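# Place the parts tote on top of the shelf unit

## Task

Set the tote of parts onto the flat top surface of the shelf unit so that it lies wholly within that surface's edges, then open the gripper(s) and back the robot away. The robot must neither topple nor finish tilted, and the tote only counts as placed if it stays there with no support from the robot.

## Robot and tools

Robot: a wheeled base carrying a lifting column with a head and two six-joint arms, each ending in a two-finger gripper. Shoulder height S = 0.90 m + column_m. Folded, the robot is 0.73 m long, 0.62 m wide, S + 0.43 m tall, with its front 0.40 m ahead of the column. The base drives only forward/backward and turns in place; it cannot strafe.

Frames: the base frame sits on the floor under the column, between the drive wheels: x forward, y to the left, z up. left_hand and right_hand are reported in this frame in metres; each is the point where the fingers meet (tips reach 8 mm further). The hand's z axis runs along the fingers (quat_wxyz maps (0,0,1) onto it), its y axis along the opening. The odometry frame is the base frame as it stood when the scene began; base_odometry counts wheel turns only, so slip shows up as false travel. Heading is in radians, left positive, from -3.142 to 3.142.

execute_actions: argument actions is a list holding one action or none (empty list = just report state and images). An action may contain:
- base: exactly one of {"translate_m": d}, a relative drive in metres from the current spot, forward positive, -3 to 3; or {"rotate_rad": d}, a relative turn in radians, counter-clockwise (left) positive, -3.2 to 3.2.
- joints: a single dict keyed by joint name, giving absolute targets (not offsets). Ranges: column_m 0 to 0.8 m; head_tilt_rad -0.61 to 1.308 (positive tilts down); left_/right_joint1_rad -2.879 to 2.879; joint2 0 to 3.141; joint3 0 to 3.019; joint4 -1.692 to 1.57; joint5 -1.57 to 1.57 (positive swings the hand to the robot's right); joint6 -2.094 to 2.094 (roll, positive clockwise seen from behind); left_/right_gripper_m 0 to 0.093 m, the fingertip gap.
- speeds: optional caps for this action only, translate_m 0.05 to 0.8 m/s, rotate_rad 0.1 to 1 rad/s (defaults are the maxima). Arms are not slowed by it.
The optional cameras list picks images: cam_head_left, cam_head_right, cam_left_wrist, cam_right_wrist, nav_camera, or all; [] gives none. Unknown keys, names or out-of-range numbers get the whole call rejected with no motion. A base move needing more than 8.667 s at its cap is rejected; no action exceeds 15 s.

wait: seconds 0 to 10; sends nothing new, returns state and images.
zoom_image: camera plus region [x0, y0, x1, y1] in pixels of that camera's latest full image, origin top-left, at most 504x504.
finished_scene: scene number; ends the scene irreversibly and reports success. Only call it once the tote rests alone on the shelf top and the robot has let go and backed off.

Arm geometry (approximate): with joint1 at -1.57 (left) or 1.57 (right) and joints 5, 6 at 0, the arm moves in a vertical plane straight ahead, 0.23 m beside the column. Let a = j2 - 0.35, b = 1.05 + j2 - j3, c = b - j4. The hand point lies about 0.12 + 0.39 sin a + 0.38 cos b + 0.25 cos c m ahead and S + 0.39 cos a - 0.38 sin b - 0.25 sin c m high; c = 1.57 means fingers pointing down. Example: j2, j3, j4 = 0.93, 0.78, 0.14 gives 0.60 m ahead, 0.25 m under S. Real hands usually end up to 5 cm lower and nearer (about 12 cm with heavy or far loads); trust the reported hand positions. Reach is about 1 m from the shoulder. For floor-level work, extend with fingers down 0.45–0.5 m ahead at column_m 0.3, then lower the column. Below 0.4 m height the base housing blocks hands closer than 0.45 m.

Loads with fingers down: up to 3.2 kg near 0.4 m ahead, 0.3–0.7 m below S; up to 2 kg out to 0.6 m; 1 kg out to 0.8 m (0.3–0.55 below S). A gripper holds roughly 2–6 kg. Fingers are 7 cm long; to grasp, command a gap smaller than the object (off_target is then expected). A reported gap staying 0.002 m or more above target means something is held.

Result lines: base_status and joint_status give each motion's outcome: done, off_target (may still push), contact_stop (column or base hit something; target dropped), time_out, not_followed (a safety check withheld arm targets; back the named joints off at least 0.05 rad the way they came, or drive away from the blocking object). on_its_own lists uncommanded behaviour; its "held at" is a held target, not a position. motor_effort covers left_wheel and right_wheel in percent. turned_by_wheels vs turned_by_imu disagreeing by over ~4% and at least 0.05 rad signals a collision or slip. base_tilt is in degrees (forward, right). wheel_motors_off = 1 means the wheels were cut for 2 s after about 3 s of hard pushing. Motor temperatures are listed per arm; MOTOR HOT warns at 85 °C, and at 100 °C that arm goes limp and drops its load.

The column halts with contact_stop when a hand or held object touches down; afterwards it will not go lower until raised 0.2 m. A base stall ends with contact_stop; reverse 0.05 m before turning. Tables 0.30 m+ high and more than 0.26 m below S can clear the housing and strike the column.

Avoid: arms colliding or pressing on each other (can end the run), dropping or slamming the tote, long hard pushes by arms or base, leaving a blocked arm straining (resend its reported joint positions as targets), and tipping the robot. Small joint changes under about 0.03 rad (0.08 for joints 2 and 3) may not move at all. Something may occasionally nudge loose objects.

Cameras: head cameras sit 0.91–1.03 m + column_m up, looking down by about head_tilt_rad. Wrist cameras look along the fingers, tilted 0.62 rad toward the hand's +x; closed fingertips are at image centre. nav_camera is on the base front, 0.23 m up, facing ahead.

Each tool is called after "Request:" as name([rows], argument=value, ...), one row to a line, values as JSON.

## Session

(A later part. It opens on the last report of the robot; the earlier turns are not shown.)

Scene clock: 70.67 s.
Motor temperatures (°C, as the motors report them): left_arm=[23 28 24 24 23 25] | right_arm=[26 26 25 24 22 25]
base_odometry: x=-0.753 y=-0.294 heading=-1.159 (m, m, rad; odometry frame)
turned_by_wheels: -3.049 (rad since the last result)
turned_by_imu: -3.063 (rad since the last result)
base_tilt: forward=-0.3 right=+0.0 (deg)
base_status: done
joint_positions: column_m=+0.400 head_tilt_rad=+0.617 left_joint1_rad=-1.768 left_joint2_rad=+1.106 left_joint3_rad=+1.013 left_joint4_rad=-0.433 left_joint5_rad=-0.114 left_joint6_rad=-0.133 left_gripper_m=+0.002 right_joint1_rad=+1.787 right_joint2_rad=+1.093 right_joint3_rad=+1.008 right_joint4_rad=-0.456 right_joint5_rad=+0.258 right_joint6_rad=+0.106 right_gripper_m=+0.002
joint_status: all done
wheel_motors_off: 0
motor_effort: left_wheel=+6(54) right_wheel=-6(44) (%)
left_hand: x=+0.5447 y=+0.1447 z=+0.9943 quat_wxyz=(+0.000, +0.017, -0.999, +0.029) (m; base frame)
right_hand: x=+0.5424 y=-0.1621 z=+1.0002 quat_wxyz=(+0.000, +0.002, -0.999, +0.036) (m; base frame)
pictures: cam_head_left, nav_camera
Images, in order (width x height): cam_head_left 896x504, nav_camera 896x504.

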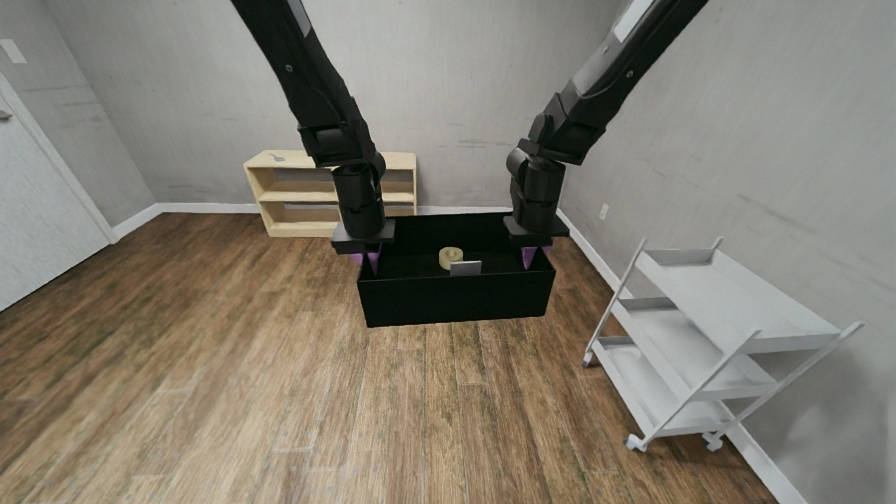

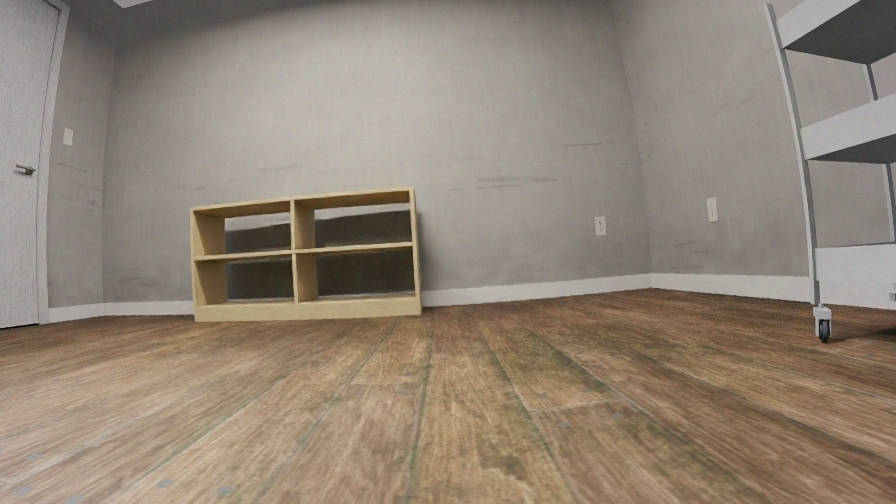

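Request:
execute_actions([
  {"base":{"rotate_rad":0.36},"speeds":{"rotate_rad":0.6},"joints":{"left_joint2_rad":1.16,"left_joint3_rad":1.16,"left_joint4_rad":-0.52,"right_joint2_rad":1.145,"right_joint3_rad":1.15,"right_joint4_rad":-0.535}},
], cameras=[])

Request:
execute_actions([
  {"base":{"translate_m":1.4},"speeds":{"translate_m":0.5}},
], cameras=[])

Request:
execute_actions([
  {"base":{"rotate_rad":-0.38},"speeds":{"rotate_rad":0.6},"joints":{"head_tilt_rad":0.8,"column_m":0.3}},
], cameras=["cam_head_left","nav_camera"])

Scene clock: 77.33 s.
Motor temperatures (°C, as the motors report them): left_arm=[23 28 24 24 23 25] | right_arm=[26 26 26 24 22 25]
base_odometry: x=-0.753 y=-0.294 heading=-0.800 (m, m, rad; odometry frame)
turned_by_wheels: +0.359 (rad since the last result)
turned_by_imu: +0.361 (rad since the last result)
base_tilt: forward=-0.4 right=+0.0 (deg)
base_status: done
joint_positions: column_m=+0.400 head_tilt_rad=+0.617 left_joint1_rad=-1.766 left_joint2_rad=+1.165 left_joint3_rad=+1.146 left_joint4_rad=-0.508 left_joint5_rad=-0.110 left_joint6_rad=-0.126 left_gripper_m=+0.002 right_joint1_rad=+1.772 right_joint2_rad=+1.139 right_joint3_rad=+1.131 right_joint4_rad=-0.533 right_joint5_rad=+0.261 right_joint6_rad=+0.104 right_gripper_m=+0.002
joint_status: all done
wheel_motors_off: 0
motor_effort: left_wheel=-6(32) right_wheel=+6(26) (%)
left_hand: x=+0.5856 y=+0.1403 z=+0.9912 quat_wxyz=(+0.001, +0.014, -0.999, +0.030) (m; base frame)
right_hand: x=+0.5811 y=-0.1663 z=+1.0010 quat_wxyz=(+0.000, +0.000, -0.999, +0.044) (m; base frame)
pictures: none
No camera images: the call's "cameras" was empty. Leave "cameras" out to get every camera's image.

Scene clock: 81.83 s.
Motor temperatures (°C, as the motors report them): left_arm=[23 28 25 24 23 25] | right_arm=[26 26 26 24 22 25]
base_odometry: x=+0.222 y=-1.299 heading=-0.801 (m, m, rad; odometry frame)
turned_by_wheels: -0.001 (rad since the last result)
turned_by_imu: -0.003 (rad since the last result)
base_tilt: forward=-0.4 right=+0.0 (deg)
base_status: done
joint_positions: column_m=+0.400 head_tilt_rad=+0.617 left_joint1_rad=-1.766 left_joint2_rad=+1.165 left_joint3_rad=+1.146 left_joint4_rad=-0.509 left_joint5_rad=-0.110 left_joint6_rad=-0.125 left_gripper_m=+0.002 right_joint1_rad=+1.772 right_joint2_rad=+1.139 right_joint3_rad=+1.131 right_joint4_rad=-0.533 right_joint5_rad=+0.260 right_joint6_rad=+0.104 right_gripper_m=+0.002
joint_status: not commanded
wheel_motors_off: 0
motor_effort: left_wheel=-2(43) right_wheel=+1(58) (%)
left_hand: x=+0.5853 y=+0.1404 z=+0.9912 quat_wxyz=(+0.001, +0.014, -0.999, +0.030) (m; base frame)
right_hand: x=+0.5811 y=-0.1663 z=+1.0010 quat_wxyz=(+0.000, +0.000, -0.999, +0.043) (m; base frame)
pictures: none
No camera images: the call's "cameras" was empty. Leave "cameras" out to get every camera's image.

Scene clock: 83.73 s.
Motor temperatures (°C, as the motors report them): left_arm=[23 28 25 24 23 25] | right_arm=[26 26 26 24 22 25]
base_odometry: x=+0.223 y=-1.299 heading=-1.180 (m, m, rad; odometry frame)
turned_by_wheels: -0.379 (rad since the last result)
turned_by_imu: -0.379 (rad since the last result)
base_tilt: forward=-0.3 right=-0.1 (deg)
base_status: done
joint_positions: column_m=+0.300 head_tilt_rad=+0.802 left_joint1_rad=-1.766 left_joint2_rad=+1.165 left_joint3_rad=+1.146 left_joint4_rad=-0.509 left_joint5_rad=-0.110 left_joint6_rad=-0.125 left_gripper_m=+0.002 right_joint1_rad=+1.772 right_joint2_rad=+1.139 right_joint3_rad=+1.131 right_joint4_rad=-0.533 right_joint5_rad=+0.260 right_joint6_rad=+0.104 right_gripper_m=+0.002
joint_status: all done
wheel_motors_off: 0
motor_effort: left_wheel=+5(39) right_wheel=-5(48) (%)
left_hand: x=+0.5853 y=+0.1404 z=+0.8914 quat_wxyz=(+0.001, +0.014, -0.999, +0.030) (m; base frame)
right_hand: x=+0.5811 y=-0.1663 z=+0.9012 quat_wxyz=(+0.000, +0.000, -0.999, +0.043) (m; base frame)
pictures: cam_head_left, nav_camera
Images, in order (width x height): cam_head_left 896x504, nav_camera 896x504.

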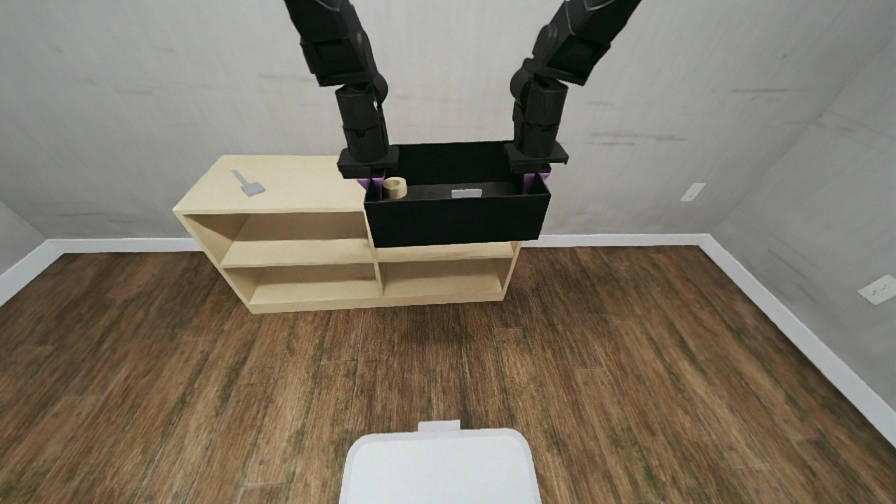

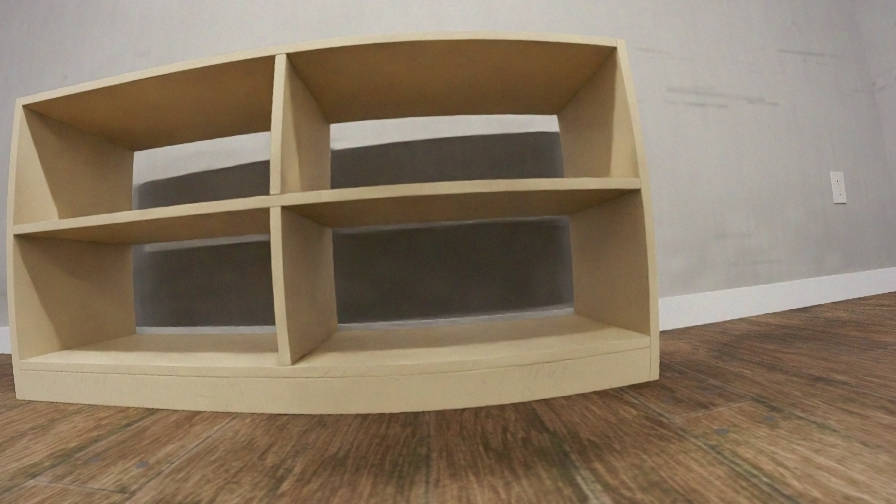

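Request:
execute_actions([
  {"base":{"rotate_rad":0.06}},
], cameras=[])

Request:
execute_actions([
  {"base":{"translate_m":0.46},"speeds":{"translate_m":0.25}},
], cameras=[])

Request:
execute_actions([
  {"joints":{"column_m":0.14,"head_tilt_rad":0.95}},
], cameras=["cam_head_left","cam_right_wrist","cam_left_wrist"])

Scene clock: 88.63 s.
Motor temperatures (°C, as the motors report them): left_arm=[23 29 25 24 23 25] | right_arm=[26 26 26 24 22 25]
base_odometry: x=+0.222 y=-1.299 heading=-1.121 (m, m, rad; odometry frame)
turned_by_wheels: +0.059 (rad since the last result)
turned_by_imu: +0.059 (rad since the last result)
base_tilt: forward=-0.3 right=+0.0 (deg)
base_status: done
joint_positions: column_m=+0.300 head_tilt_rad=+0.802 left_joint1_rad=-1.766 left_joint2_rad=+1.165 left_joint3_rad=+1.146 left_joint4_rad=-0.509 left_joint5_rad=-0.109 left_joint6_rad=-0.125 left_gripper_m=+0.002 right_joint1_rad=+1.772 right_joint2_rad=+1.139 right_joint3_rad=+1.131 right_joint4_rad=-0.533 right_joint5_rad=+0.260 right_joint6_rad=+0.104 right_gripper_m=+0.002
joint_status: not commanded
wheel_motors_off: 0
motor_effort: left_wheel=-5(16) right_wheel=+3(25) (%)
left_hand: x=+0.5854 y=+0.1405 z=+0.8914 quat_wxyz=(+0.001, +0.013, -0.999, +0.030) (m; base frame)
right_hand: x=+0.5811 y=-0.1663 z=+0.9012 quat_wxyz=(+0.000, +0.000, -0.999, +0.043) (m; base frame)
pictures: none
No camera images: the call's "cameras" was empty. Leave "cameras" out to get every camera's image.

Scene clock: 91.60 s.
Motor temperatures (°C, as the motors report them): left_arm=[23 29 25 24 23 25] | right_arm=[26 26 26 24 22 25]
base_odometry: x=+0.422 y=-1.713 heading=-1.123 (m, m, rad; odometry frame)
turned_by_wheels: -0.001 (rad since the last result)
turned_by_imu: -0.002 (rad since the last result)
base_tilt: forward=-0.3 right=+0.0 (deg)
base_status: done
joint_positions: column_m=+0.300 head_tilt_rad=+0.802 left_joint1_rad=-1.766 left_joint2_rad=+1.165 left_joint3_rad=+1.146 left_joint4_rad=-0.509 left_joint5_rad=-0.109 left_joint6_rad=-0.125 left_gripper_m=+0.002 right_joint1_rad=+1.772 right_joint2_rad=+1.139 right_joint3_rad=+1.131 right_joint4_rad=-0.533 right_joint5_rad=+0.260 right_joint6_rad=+0.104 right_gripper_m=+0.002
joint_status: not commanded
wheel_motors_off: 0
motor_effort: left_wheel=-1(49) right_wheel=+1(56) (%)
left_hand: x=+0.5853 y=+0.1405 z=+0.8913 quat_wxyz=(+0.002, +0.013, -0.999, +0.030) (m; base frame)
right_hand: x=+0.5811 y=-0.1663 z=+0.9012 quat_wxyz=(+0.000, +0.000, -0.999, +0.043) (m; base frame)
pictures: none
No camera images: the call's "cameras" was empty. Leave "cameras" out to get every camera's image.

Scene clock: 94.23 s.
Motor temperatures (°C, as the motors report them): left_arm=[23 29 25 24 23 25] | right_arm=[26 27 26 24 22 25]
base_odometry: x=+0.422 y=-1.713 heading=-1.123 (m, m, rad; odometry frame)
turned_by_wheels: +0.000 (rad since the last result)
turned_by_imu: +0.000 (rad since the last result)
base_tilt: forward=-0.4 right=+0.0 (deg)
base_status: not commanded
joint_positions: column_m=+0.140 head_tilt_rad=+0.950 left_joint1_rad=-1.766 left_joint2_rad=+1.165 left_joint3_rad=+1.146 left_joint4_rad=-0.509 left_joint5_rad=-0.109 left_joint6_rad=-0.125 left_gripper_m=+0.002 right_joint1_rad=+1.772 right_joint2_rad=+1.139 right_joint3_rad=+1.131 right_joint4_rad=-0.533 right_joint5_rad=+0.260 right_joint6_rad=+0.104 right_gripper_m=+0.002
joint_status: all done
wheel_motors_off: 0
motor_effort: left_wheel=-2(2) right_wheel=+2(3) (%)
left_hand: x=+0.5853 y=+0.1405 z=+0.7313 quat_wxyz=(+0.002, +0.013, -0.999, +0.030) (m; base frame)
right_hand: x=+0.5811 y=-0.1663 z=+0.7412 quat_wxyz=(+0.000, +0.000, -0.999, +0.043) (m; base frame)
pictures: cam_head_left, cam_left_wrist, cam_right_wrist
Images, in order (width x height): cam_head_left 896x504, cam_left_wrist 504x504, cam_right_wrist 504x504.

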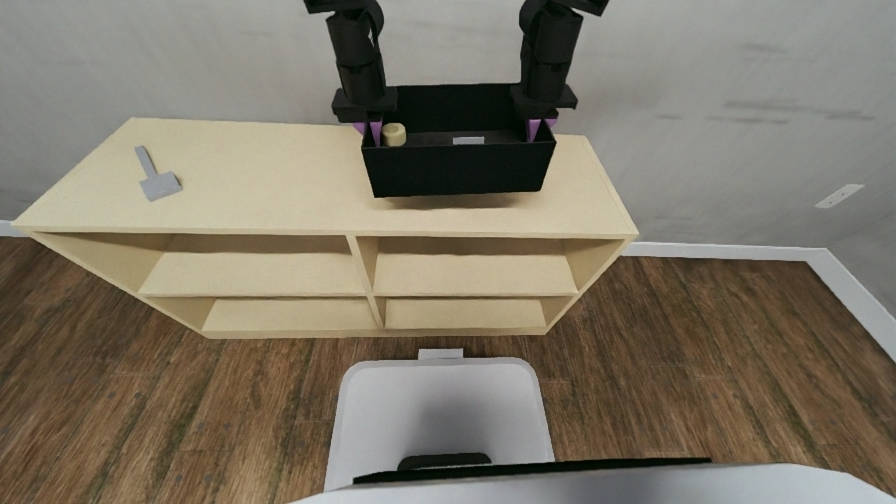

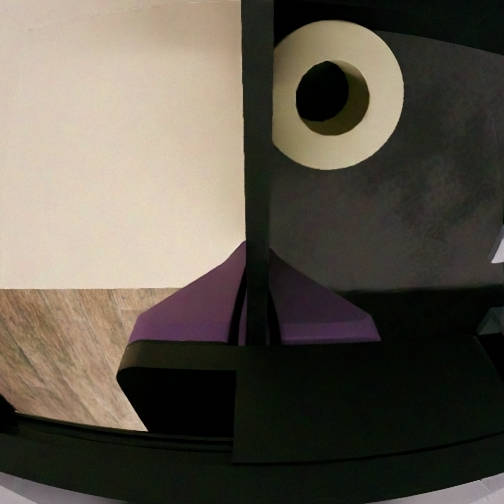

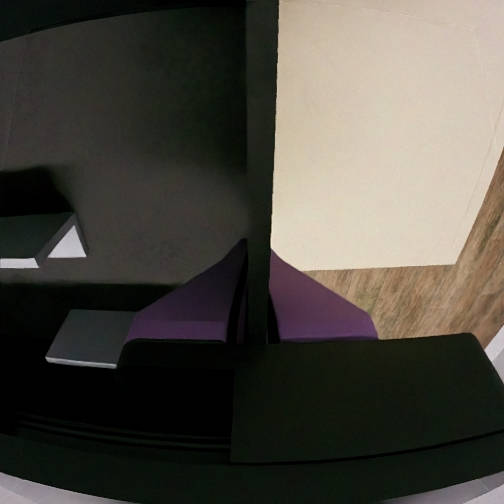

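Request:
execute_actions([
  {"base":{"translate_m":0.07},"speeds":{"translate_m":0.1}},
], cameras=["cam_head_left","cam_right_wrist","cam_left_wrist"])

Scene clock: 99.47 s.
Motor temperatures (°C, as the motors report them): left_arm=[23 29 25 24 23 25] | right_arm=[26 27 26 24 22 25]
base_odometry: x=+0.452 y=-1.776 heading=-1.124 (m, m, rad; odometry frame)
turned_by_wheels: -0.001 (rad since the last result)
turned_by_imu: -0.002 (rad since the last result)
base_tilt: forward=-0.4 right=+0.0 (deg)
base_status: done
joint_positions: column_m=+0.140 head_tilt_rad=+0.951 left_joint1_rad=-1.766 left_joint2_rad=+1.165 left_joint3_rad=+1.147 left_joint4_rad=-0.510 left_joint5_rad=-0.109 left_joint6_rad=-0.125 left_gripper_m=+0.002 right_joint1_rad=+1.772 right_joint2_rad=+1.139 right_joint3_rad=+1.131 right_joint4_rad=-0.534 right_joint5_rad=+0.260 right_joint6_rad=+0.104 right_gripper_m=+0.002
joint_status: not commanded
wheel_motors_off: 0
motor_effort: left_wheel=-1(39) right_wheel=+2(31) (%)
left_hand: x=+0.5854 y=+0.1405 z=+0.7314 quat_wxyz=(+0.002, +0.013, -0.999, +0.030) (m; base frame)
right_hand: x=+0.5813 y=-0.1663 z=+0.7412 quat_wxyz=(+0.000, +0.000, -0.999, +0.043) (m; base frame)
pictures: cam_head_left, cam_left_wrist, cam_right_wrist
Images, in order (width x height): cam_head_left 896x504, cam_left_wrist 504x504, cam_right_wrist 504x504.

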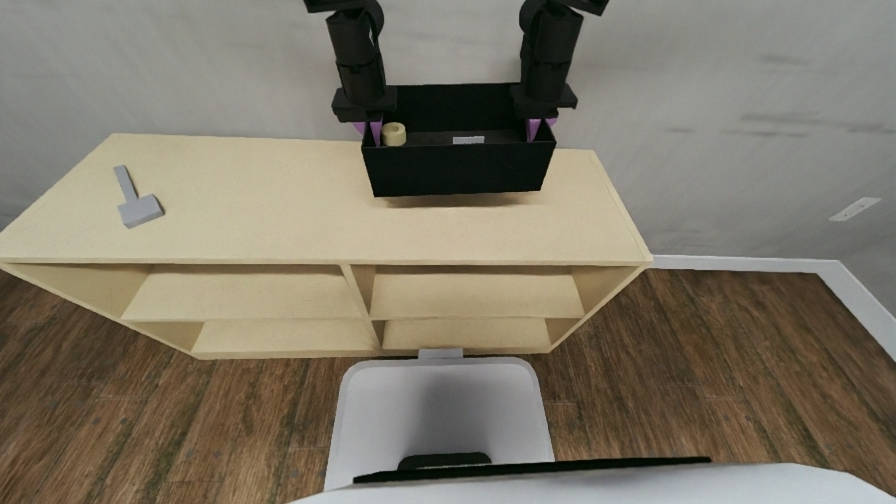

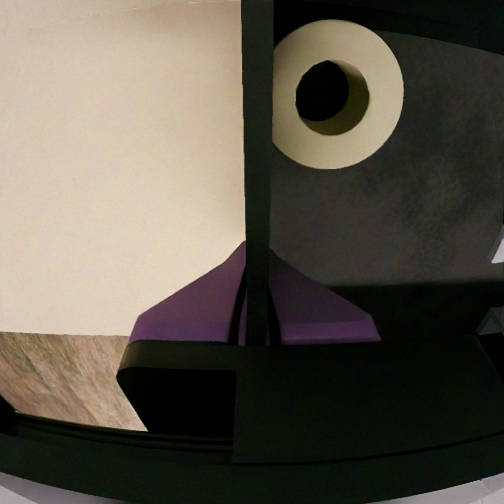

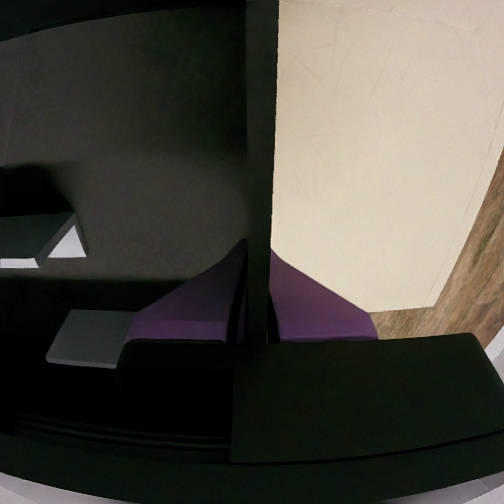

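Request:
execute_actions([
  {"joints":{"column_m":0.075}},
], cameras=["cam_head_left"])

Scene clock: 102.70 s.
Motor temperatures (°C, as the motors report them): left_arm=[23 29 25 24 23 25] | right_arm=[26 27 26 24 22 25]
base_odometry: x=+0.452 y=-1.776 heading=-1.124 (m, m, rad; odometry frame)
turned_by_wheels: +0.000 (rad since the last result)
turned_by_imu: +0.000 (rad since the last result)
base_tilt: forward=-0.4 right=+0.0 (deg)
base_status: not commanded
joint_positions: column_m=+0.075 head_tilt_rad=+0.951 left_joint1_rad=-1.766 left_joint2_rad=+1.165 left_joint3_rad=+1.147 left_joint4_rad=-0.510 left_joint5_rad=-0.109 left_joint6_rad=-0.125 left_gripper_m=+0.002 right_joint1_rad=+1.772 right_joint2_rad=+1.139 right_joint3_rad=+1.131 right_joint4_rad=-0.534 right_joint5_rad=+0.260 right_joint6_rad=+0.104 right_gripper_m=+0.002
joint_status: all done
wheel_motors_off: 0
motor_effort: left_wheel=-1(1) right_wheel=+2(2) (%)
left_hand: x=+0.5854 y=+0.1405 z=+0.6664 quat_wxyz=(+0.002, +0.013, -0.999, +0.030) (m; base frame)
right_hand: x=+0.5813 y=-0.1663 z=+0.6763 quat_wxyz=(+0.000, +0.000, -0.999, +0.043) (m; base frame)
pictures: cam_head_left
Images, in order (width x height): cam_head_left 896x504.

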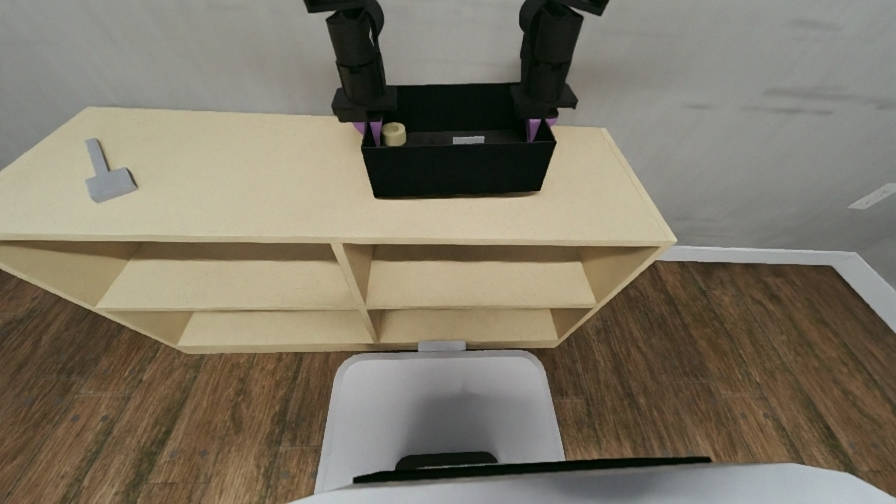

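Request:
execute_actions([
  {"joints":{"column_m":0.045}},
], cameras=["cam_head_left"])

Scene clock: 105.47 s.
Motor temperatures (°C, as the motors report them): left_arm=[23 29 25 24 23 25] | right_arm=[26 27 26 24 22 25]
base_odometry: x=+0.452 y=-1.776 heading=-1.124 (m, m, rad; odometry frame)
turned_by_wheels: +0.000 (rad since the last result)
turned_by_imu: -0.001 (rad since the last result)
base_tilt: forward=-0.4 right=+0.0 (deg)
base_status: not commanded
joint_positions: column_m=+0.045 head_tilt_rad=+0.951 left_joint1_rad=-1.771 left_joint2_rad=+1.137 left_joint3_rad=+1.147 left_joint4_rad=-0.537 left_joint5_rad=-0.127 left_joint6_rad=-0.125 left_gripper_m=+0.002 right_joint1_rad=+1.772 right_joint2_rad=+1.134 right_joint3_rad=+1.132 right_joint4_rad=-0.537 right_joint5_rad=+0.248 right_joint6_rad=+0.104 right_gripper_m=+0.002
joint_status: all done
wheel_motors_off: 0
motor_effort: left_wheel=-1(2) right_wheel=+5(6) (%)
left_hand: x=+0.5877 y=+0.1428 z=+0.6497 quat_wxyz=(+0.000, +0.012, -1.000, +0.023) (m; base frame)
right_hand: x=+0.5823 y=-0.1644 z=+0.6484 quat_wxyz=(-0.001, +0.000, -0.999, +0.037) (m; base frame)
pictures: cam_head_left
Images, in order (width x height): cam_head_left 896x504.

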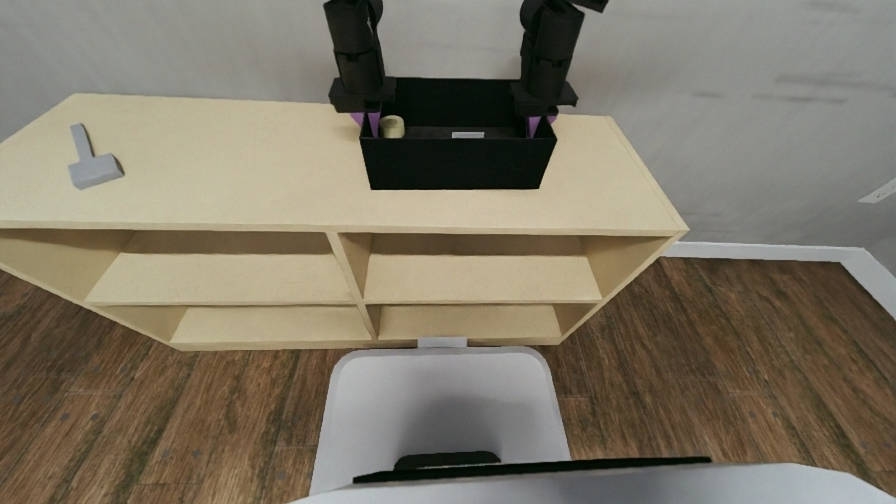

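Request:
execute_actions([
  {"joints":{"left_gripper_m":0.06,"right_gripper_m":0.06}},
], cameras=[])

Request:
execute_actions([
  {"joints":{"column_m":0.25}},
], cameras=["cam_head_left"])

Request:
execute_actions([
  {"base":{"translate_m":-0.8}},
], cameras=["cam_head_left"])

Scene clock: 108.13 s.
Motor temperatures (°C, as the motors report them): left_arm=[23 29 25 24 23 25] | right_arm=[26 27 26 24 22 25]
base_odometry: x=+0.452 y=-1.776 heading=-1.124 (m, m, rad; odometry frame)
turned_by_wheels: +0.000 (rad since the last result)
turned_by_imu: +0.000 (rad since the last result)
base_tilt: forward=-0.4 right=+0.0 (deg)
base_status: not commanded
joint_positions: column_m=+0.045 head_tilt_rad=+0.951 left_joint1_rad=-1.771 left_joint2_rad=+1.136 left_joint3_rad=+1.147 left_joint4_rad=-0.536 left_joint5_rad=-0.108 left_joint6_rad=-0.110 left_gripper_m=+0.060 right_joint1_rad=+1.772 right_joint2_rad=+1.134 right_joint3_rad=+1.133 right_joint4_rad=-0.537 right_joint5_rad=+0.258 right_joint6_rad=+0.105 right_gripper_m=+0.060
joint_status: all done
wheel_motors_off: 0
motor_effort: left_wheel=-1(2) right_wheel=+1(5) (%)
left_hand: x=+0.5878 y=+0.1395 z=+0.6502 quat_wxyz=(+0.000, +0.005, -0.999, +0.033) (m; base frame)
right_hand: x=+0.5832 y=-0.1660 z=+0.6487 quat_wxyz=(-0.002, -0.001, -0.999, +0.042) (m; base frame)
pictures: none
No camera images: the call's "cameras" was empty. Leave "cameras" out to get every camera's image.

Scene clock: 111.40 s.
Motor temperatures (°C, as the motors report them): left_arm=[23 29 25 24 23 25] | right_arm=[27 27 26 24 22 25]
base_odometry: x=+0.452 y=-1.776 heading=-1.124 (m, m, rad; odometry frame)
turned_by_wheels: +0.000 (rad since the last result)
turned_by_imu: +0.000 (rad since the last result)
base_tilt: forward=-0.4 right=+0.0 (deg)
base_status: not commanded
joint_positions: column_m=+0.250 head_tilt_rad=+0.951 left_joint1_rad=-1.772 left_joint2_rad=+1.138 left_joint3_rad=+1.147 left_joint4_rad=-0.532 left_joint5_rad=-0.102 left_joint6_rad=-0.110 left_gripper_m=+0.060 right_joint1_rad=+1.772 right_joint2_rad=+1.134 right_joint3_rad=+1.133 right_joint4_rad=-0.537 right_joint5_rad=+0.258 right_joint6_rad=+0.105 right_gripper_m=+0.060
joint_status: all done
wheel_motors_off: 0
motor_effort: left_wheel=-2(1) right_wheel=+1(1) (%)
left_hand: x=+0.5882 y=+0.1383 z=+0.8544 quat_wxyz=(-0.001, +0.005, -0.999, +0.036) (m; base frame)
right_hand: x=+0.5832 y=-0.1660 z=+0.8536 quat_wxyz=(-0.002, -0.001, -0.999, +0.042) (m; base frame)
pictures: cam_head_left
Images, in order (width x height): cam_head_left 896x504.

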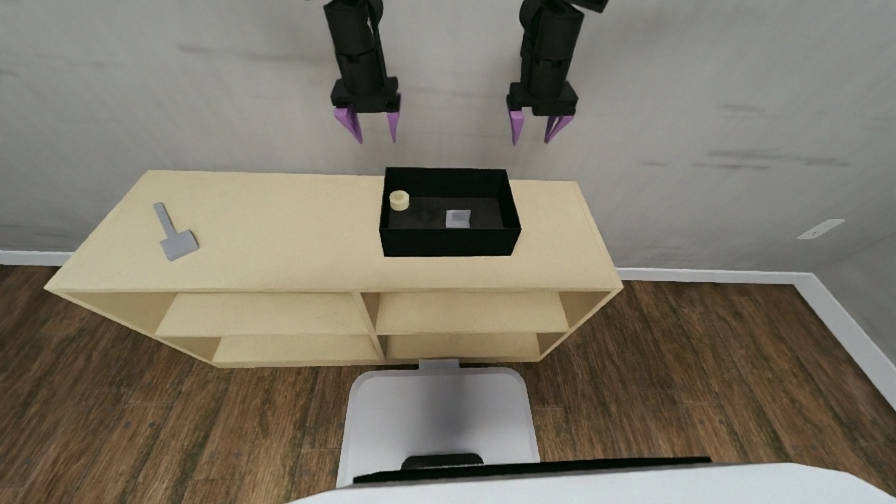

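Scene clock: 114.53 s.
Motor temperatures (°C, as the motors report them): left_arm=[23 29 25 24 23 25] | right_arm=[27 27 27 24 22 25]
base_odometry: x=+0.107 y=-1.055 heading=-1.125 (m, m, rad; odometry frame)
turned_by_wheels: -0.001 (rad since the last result)
turned_by_imu: -0.001 (rad since the last result)
base_tilt: forward=-0.4 right=-0.1 (deg)
base_status: done
joint_positions: column_m=+0.250 head_tilt_rad=+0.951 left_joint1_rad=-1.773 left_joint2_rad=+1.138 left_joint3_rad=+1.146 left_joint4_rad=-0.528 left_joint5_rad=-0.102 left_joint6_rad=-0.110 left_gripper_m=+0.060 right_joint1_rad=+1.772 right_joint2_rad=+1.134 right_joint3_rad=+1.134 right_joint4_rad=-0.537 right_joint5_rad=+0.258 right_joint6_rad=+0.105 right_gripper_m=+0.060
joint_status: not commanded
wheel_motors_off: 0
motor_effort: left_wheel=-1(56) right_wheel=+2(53) (%)
left_hand: x=+0.5888 y=+0.1375 z=+0.8545 quat_wxyz=(-0.002, +0.005, -0.999, +0.037) (m; base frame)
right_hand: x=+0.5836 y=-0.1660 z=+0.8537 quat_wxyz=(-0.002, -0.001, -0.999, +0.042) (m; base frame)
pictures: cam_head_left
Images, in order (width x height): cam_head_left 896x504.

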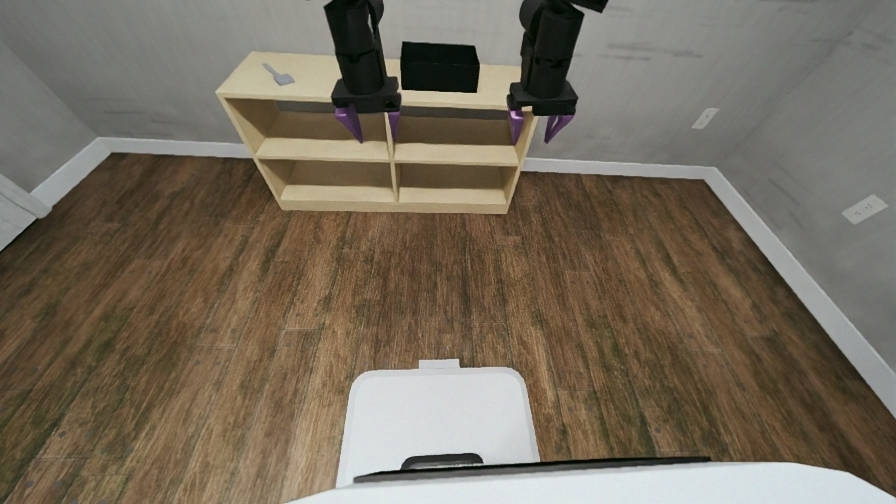

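Request:
finished_scene(scene=2)

The scene is finished: the task was done.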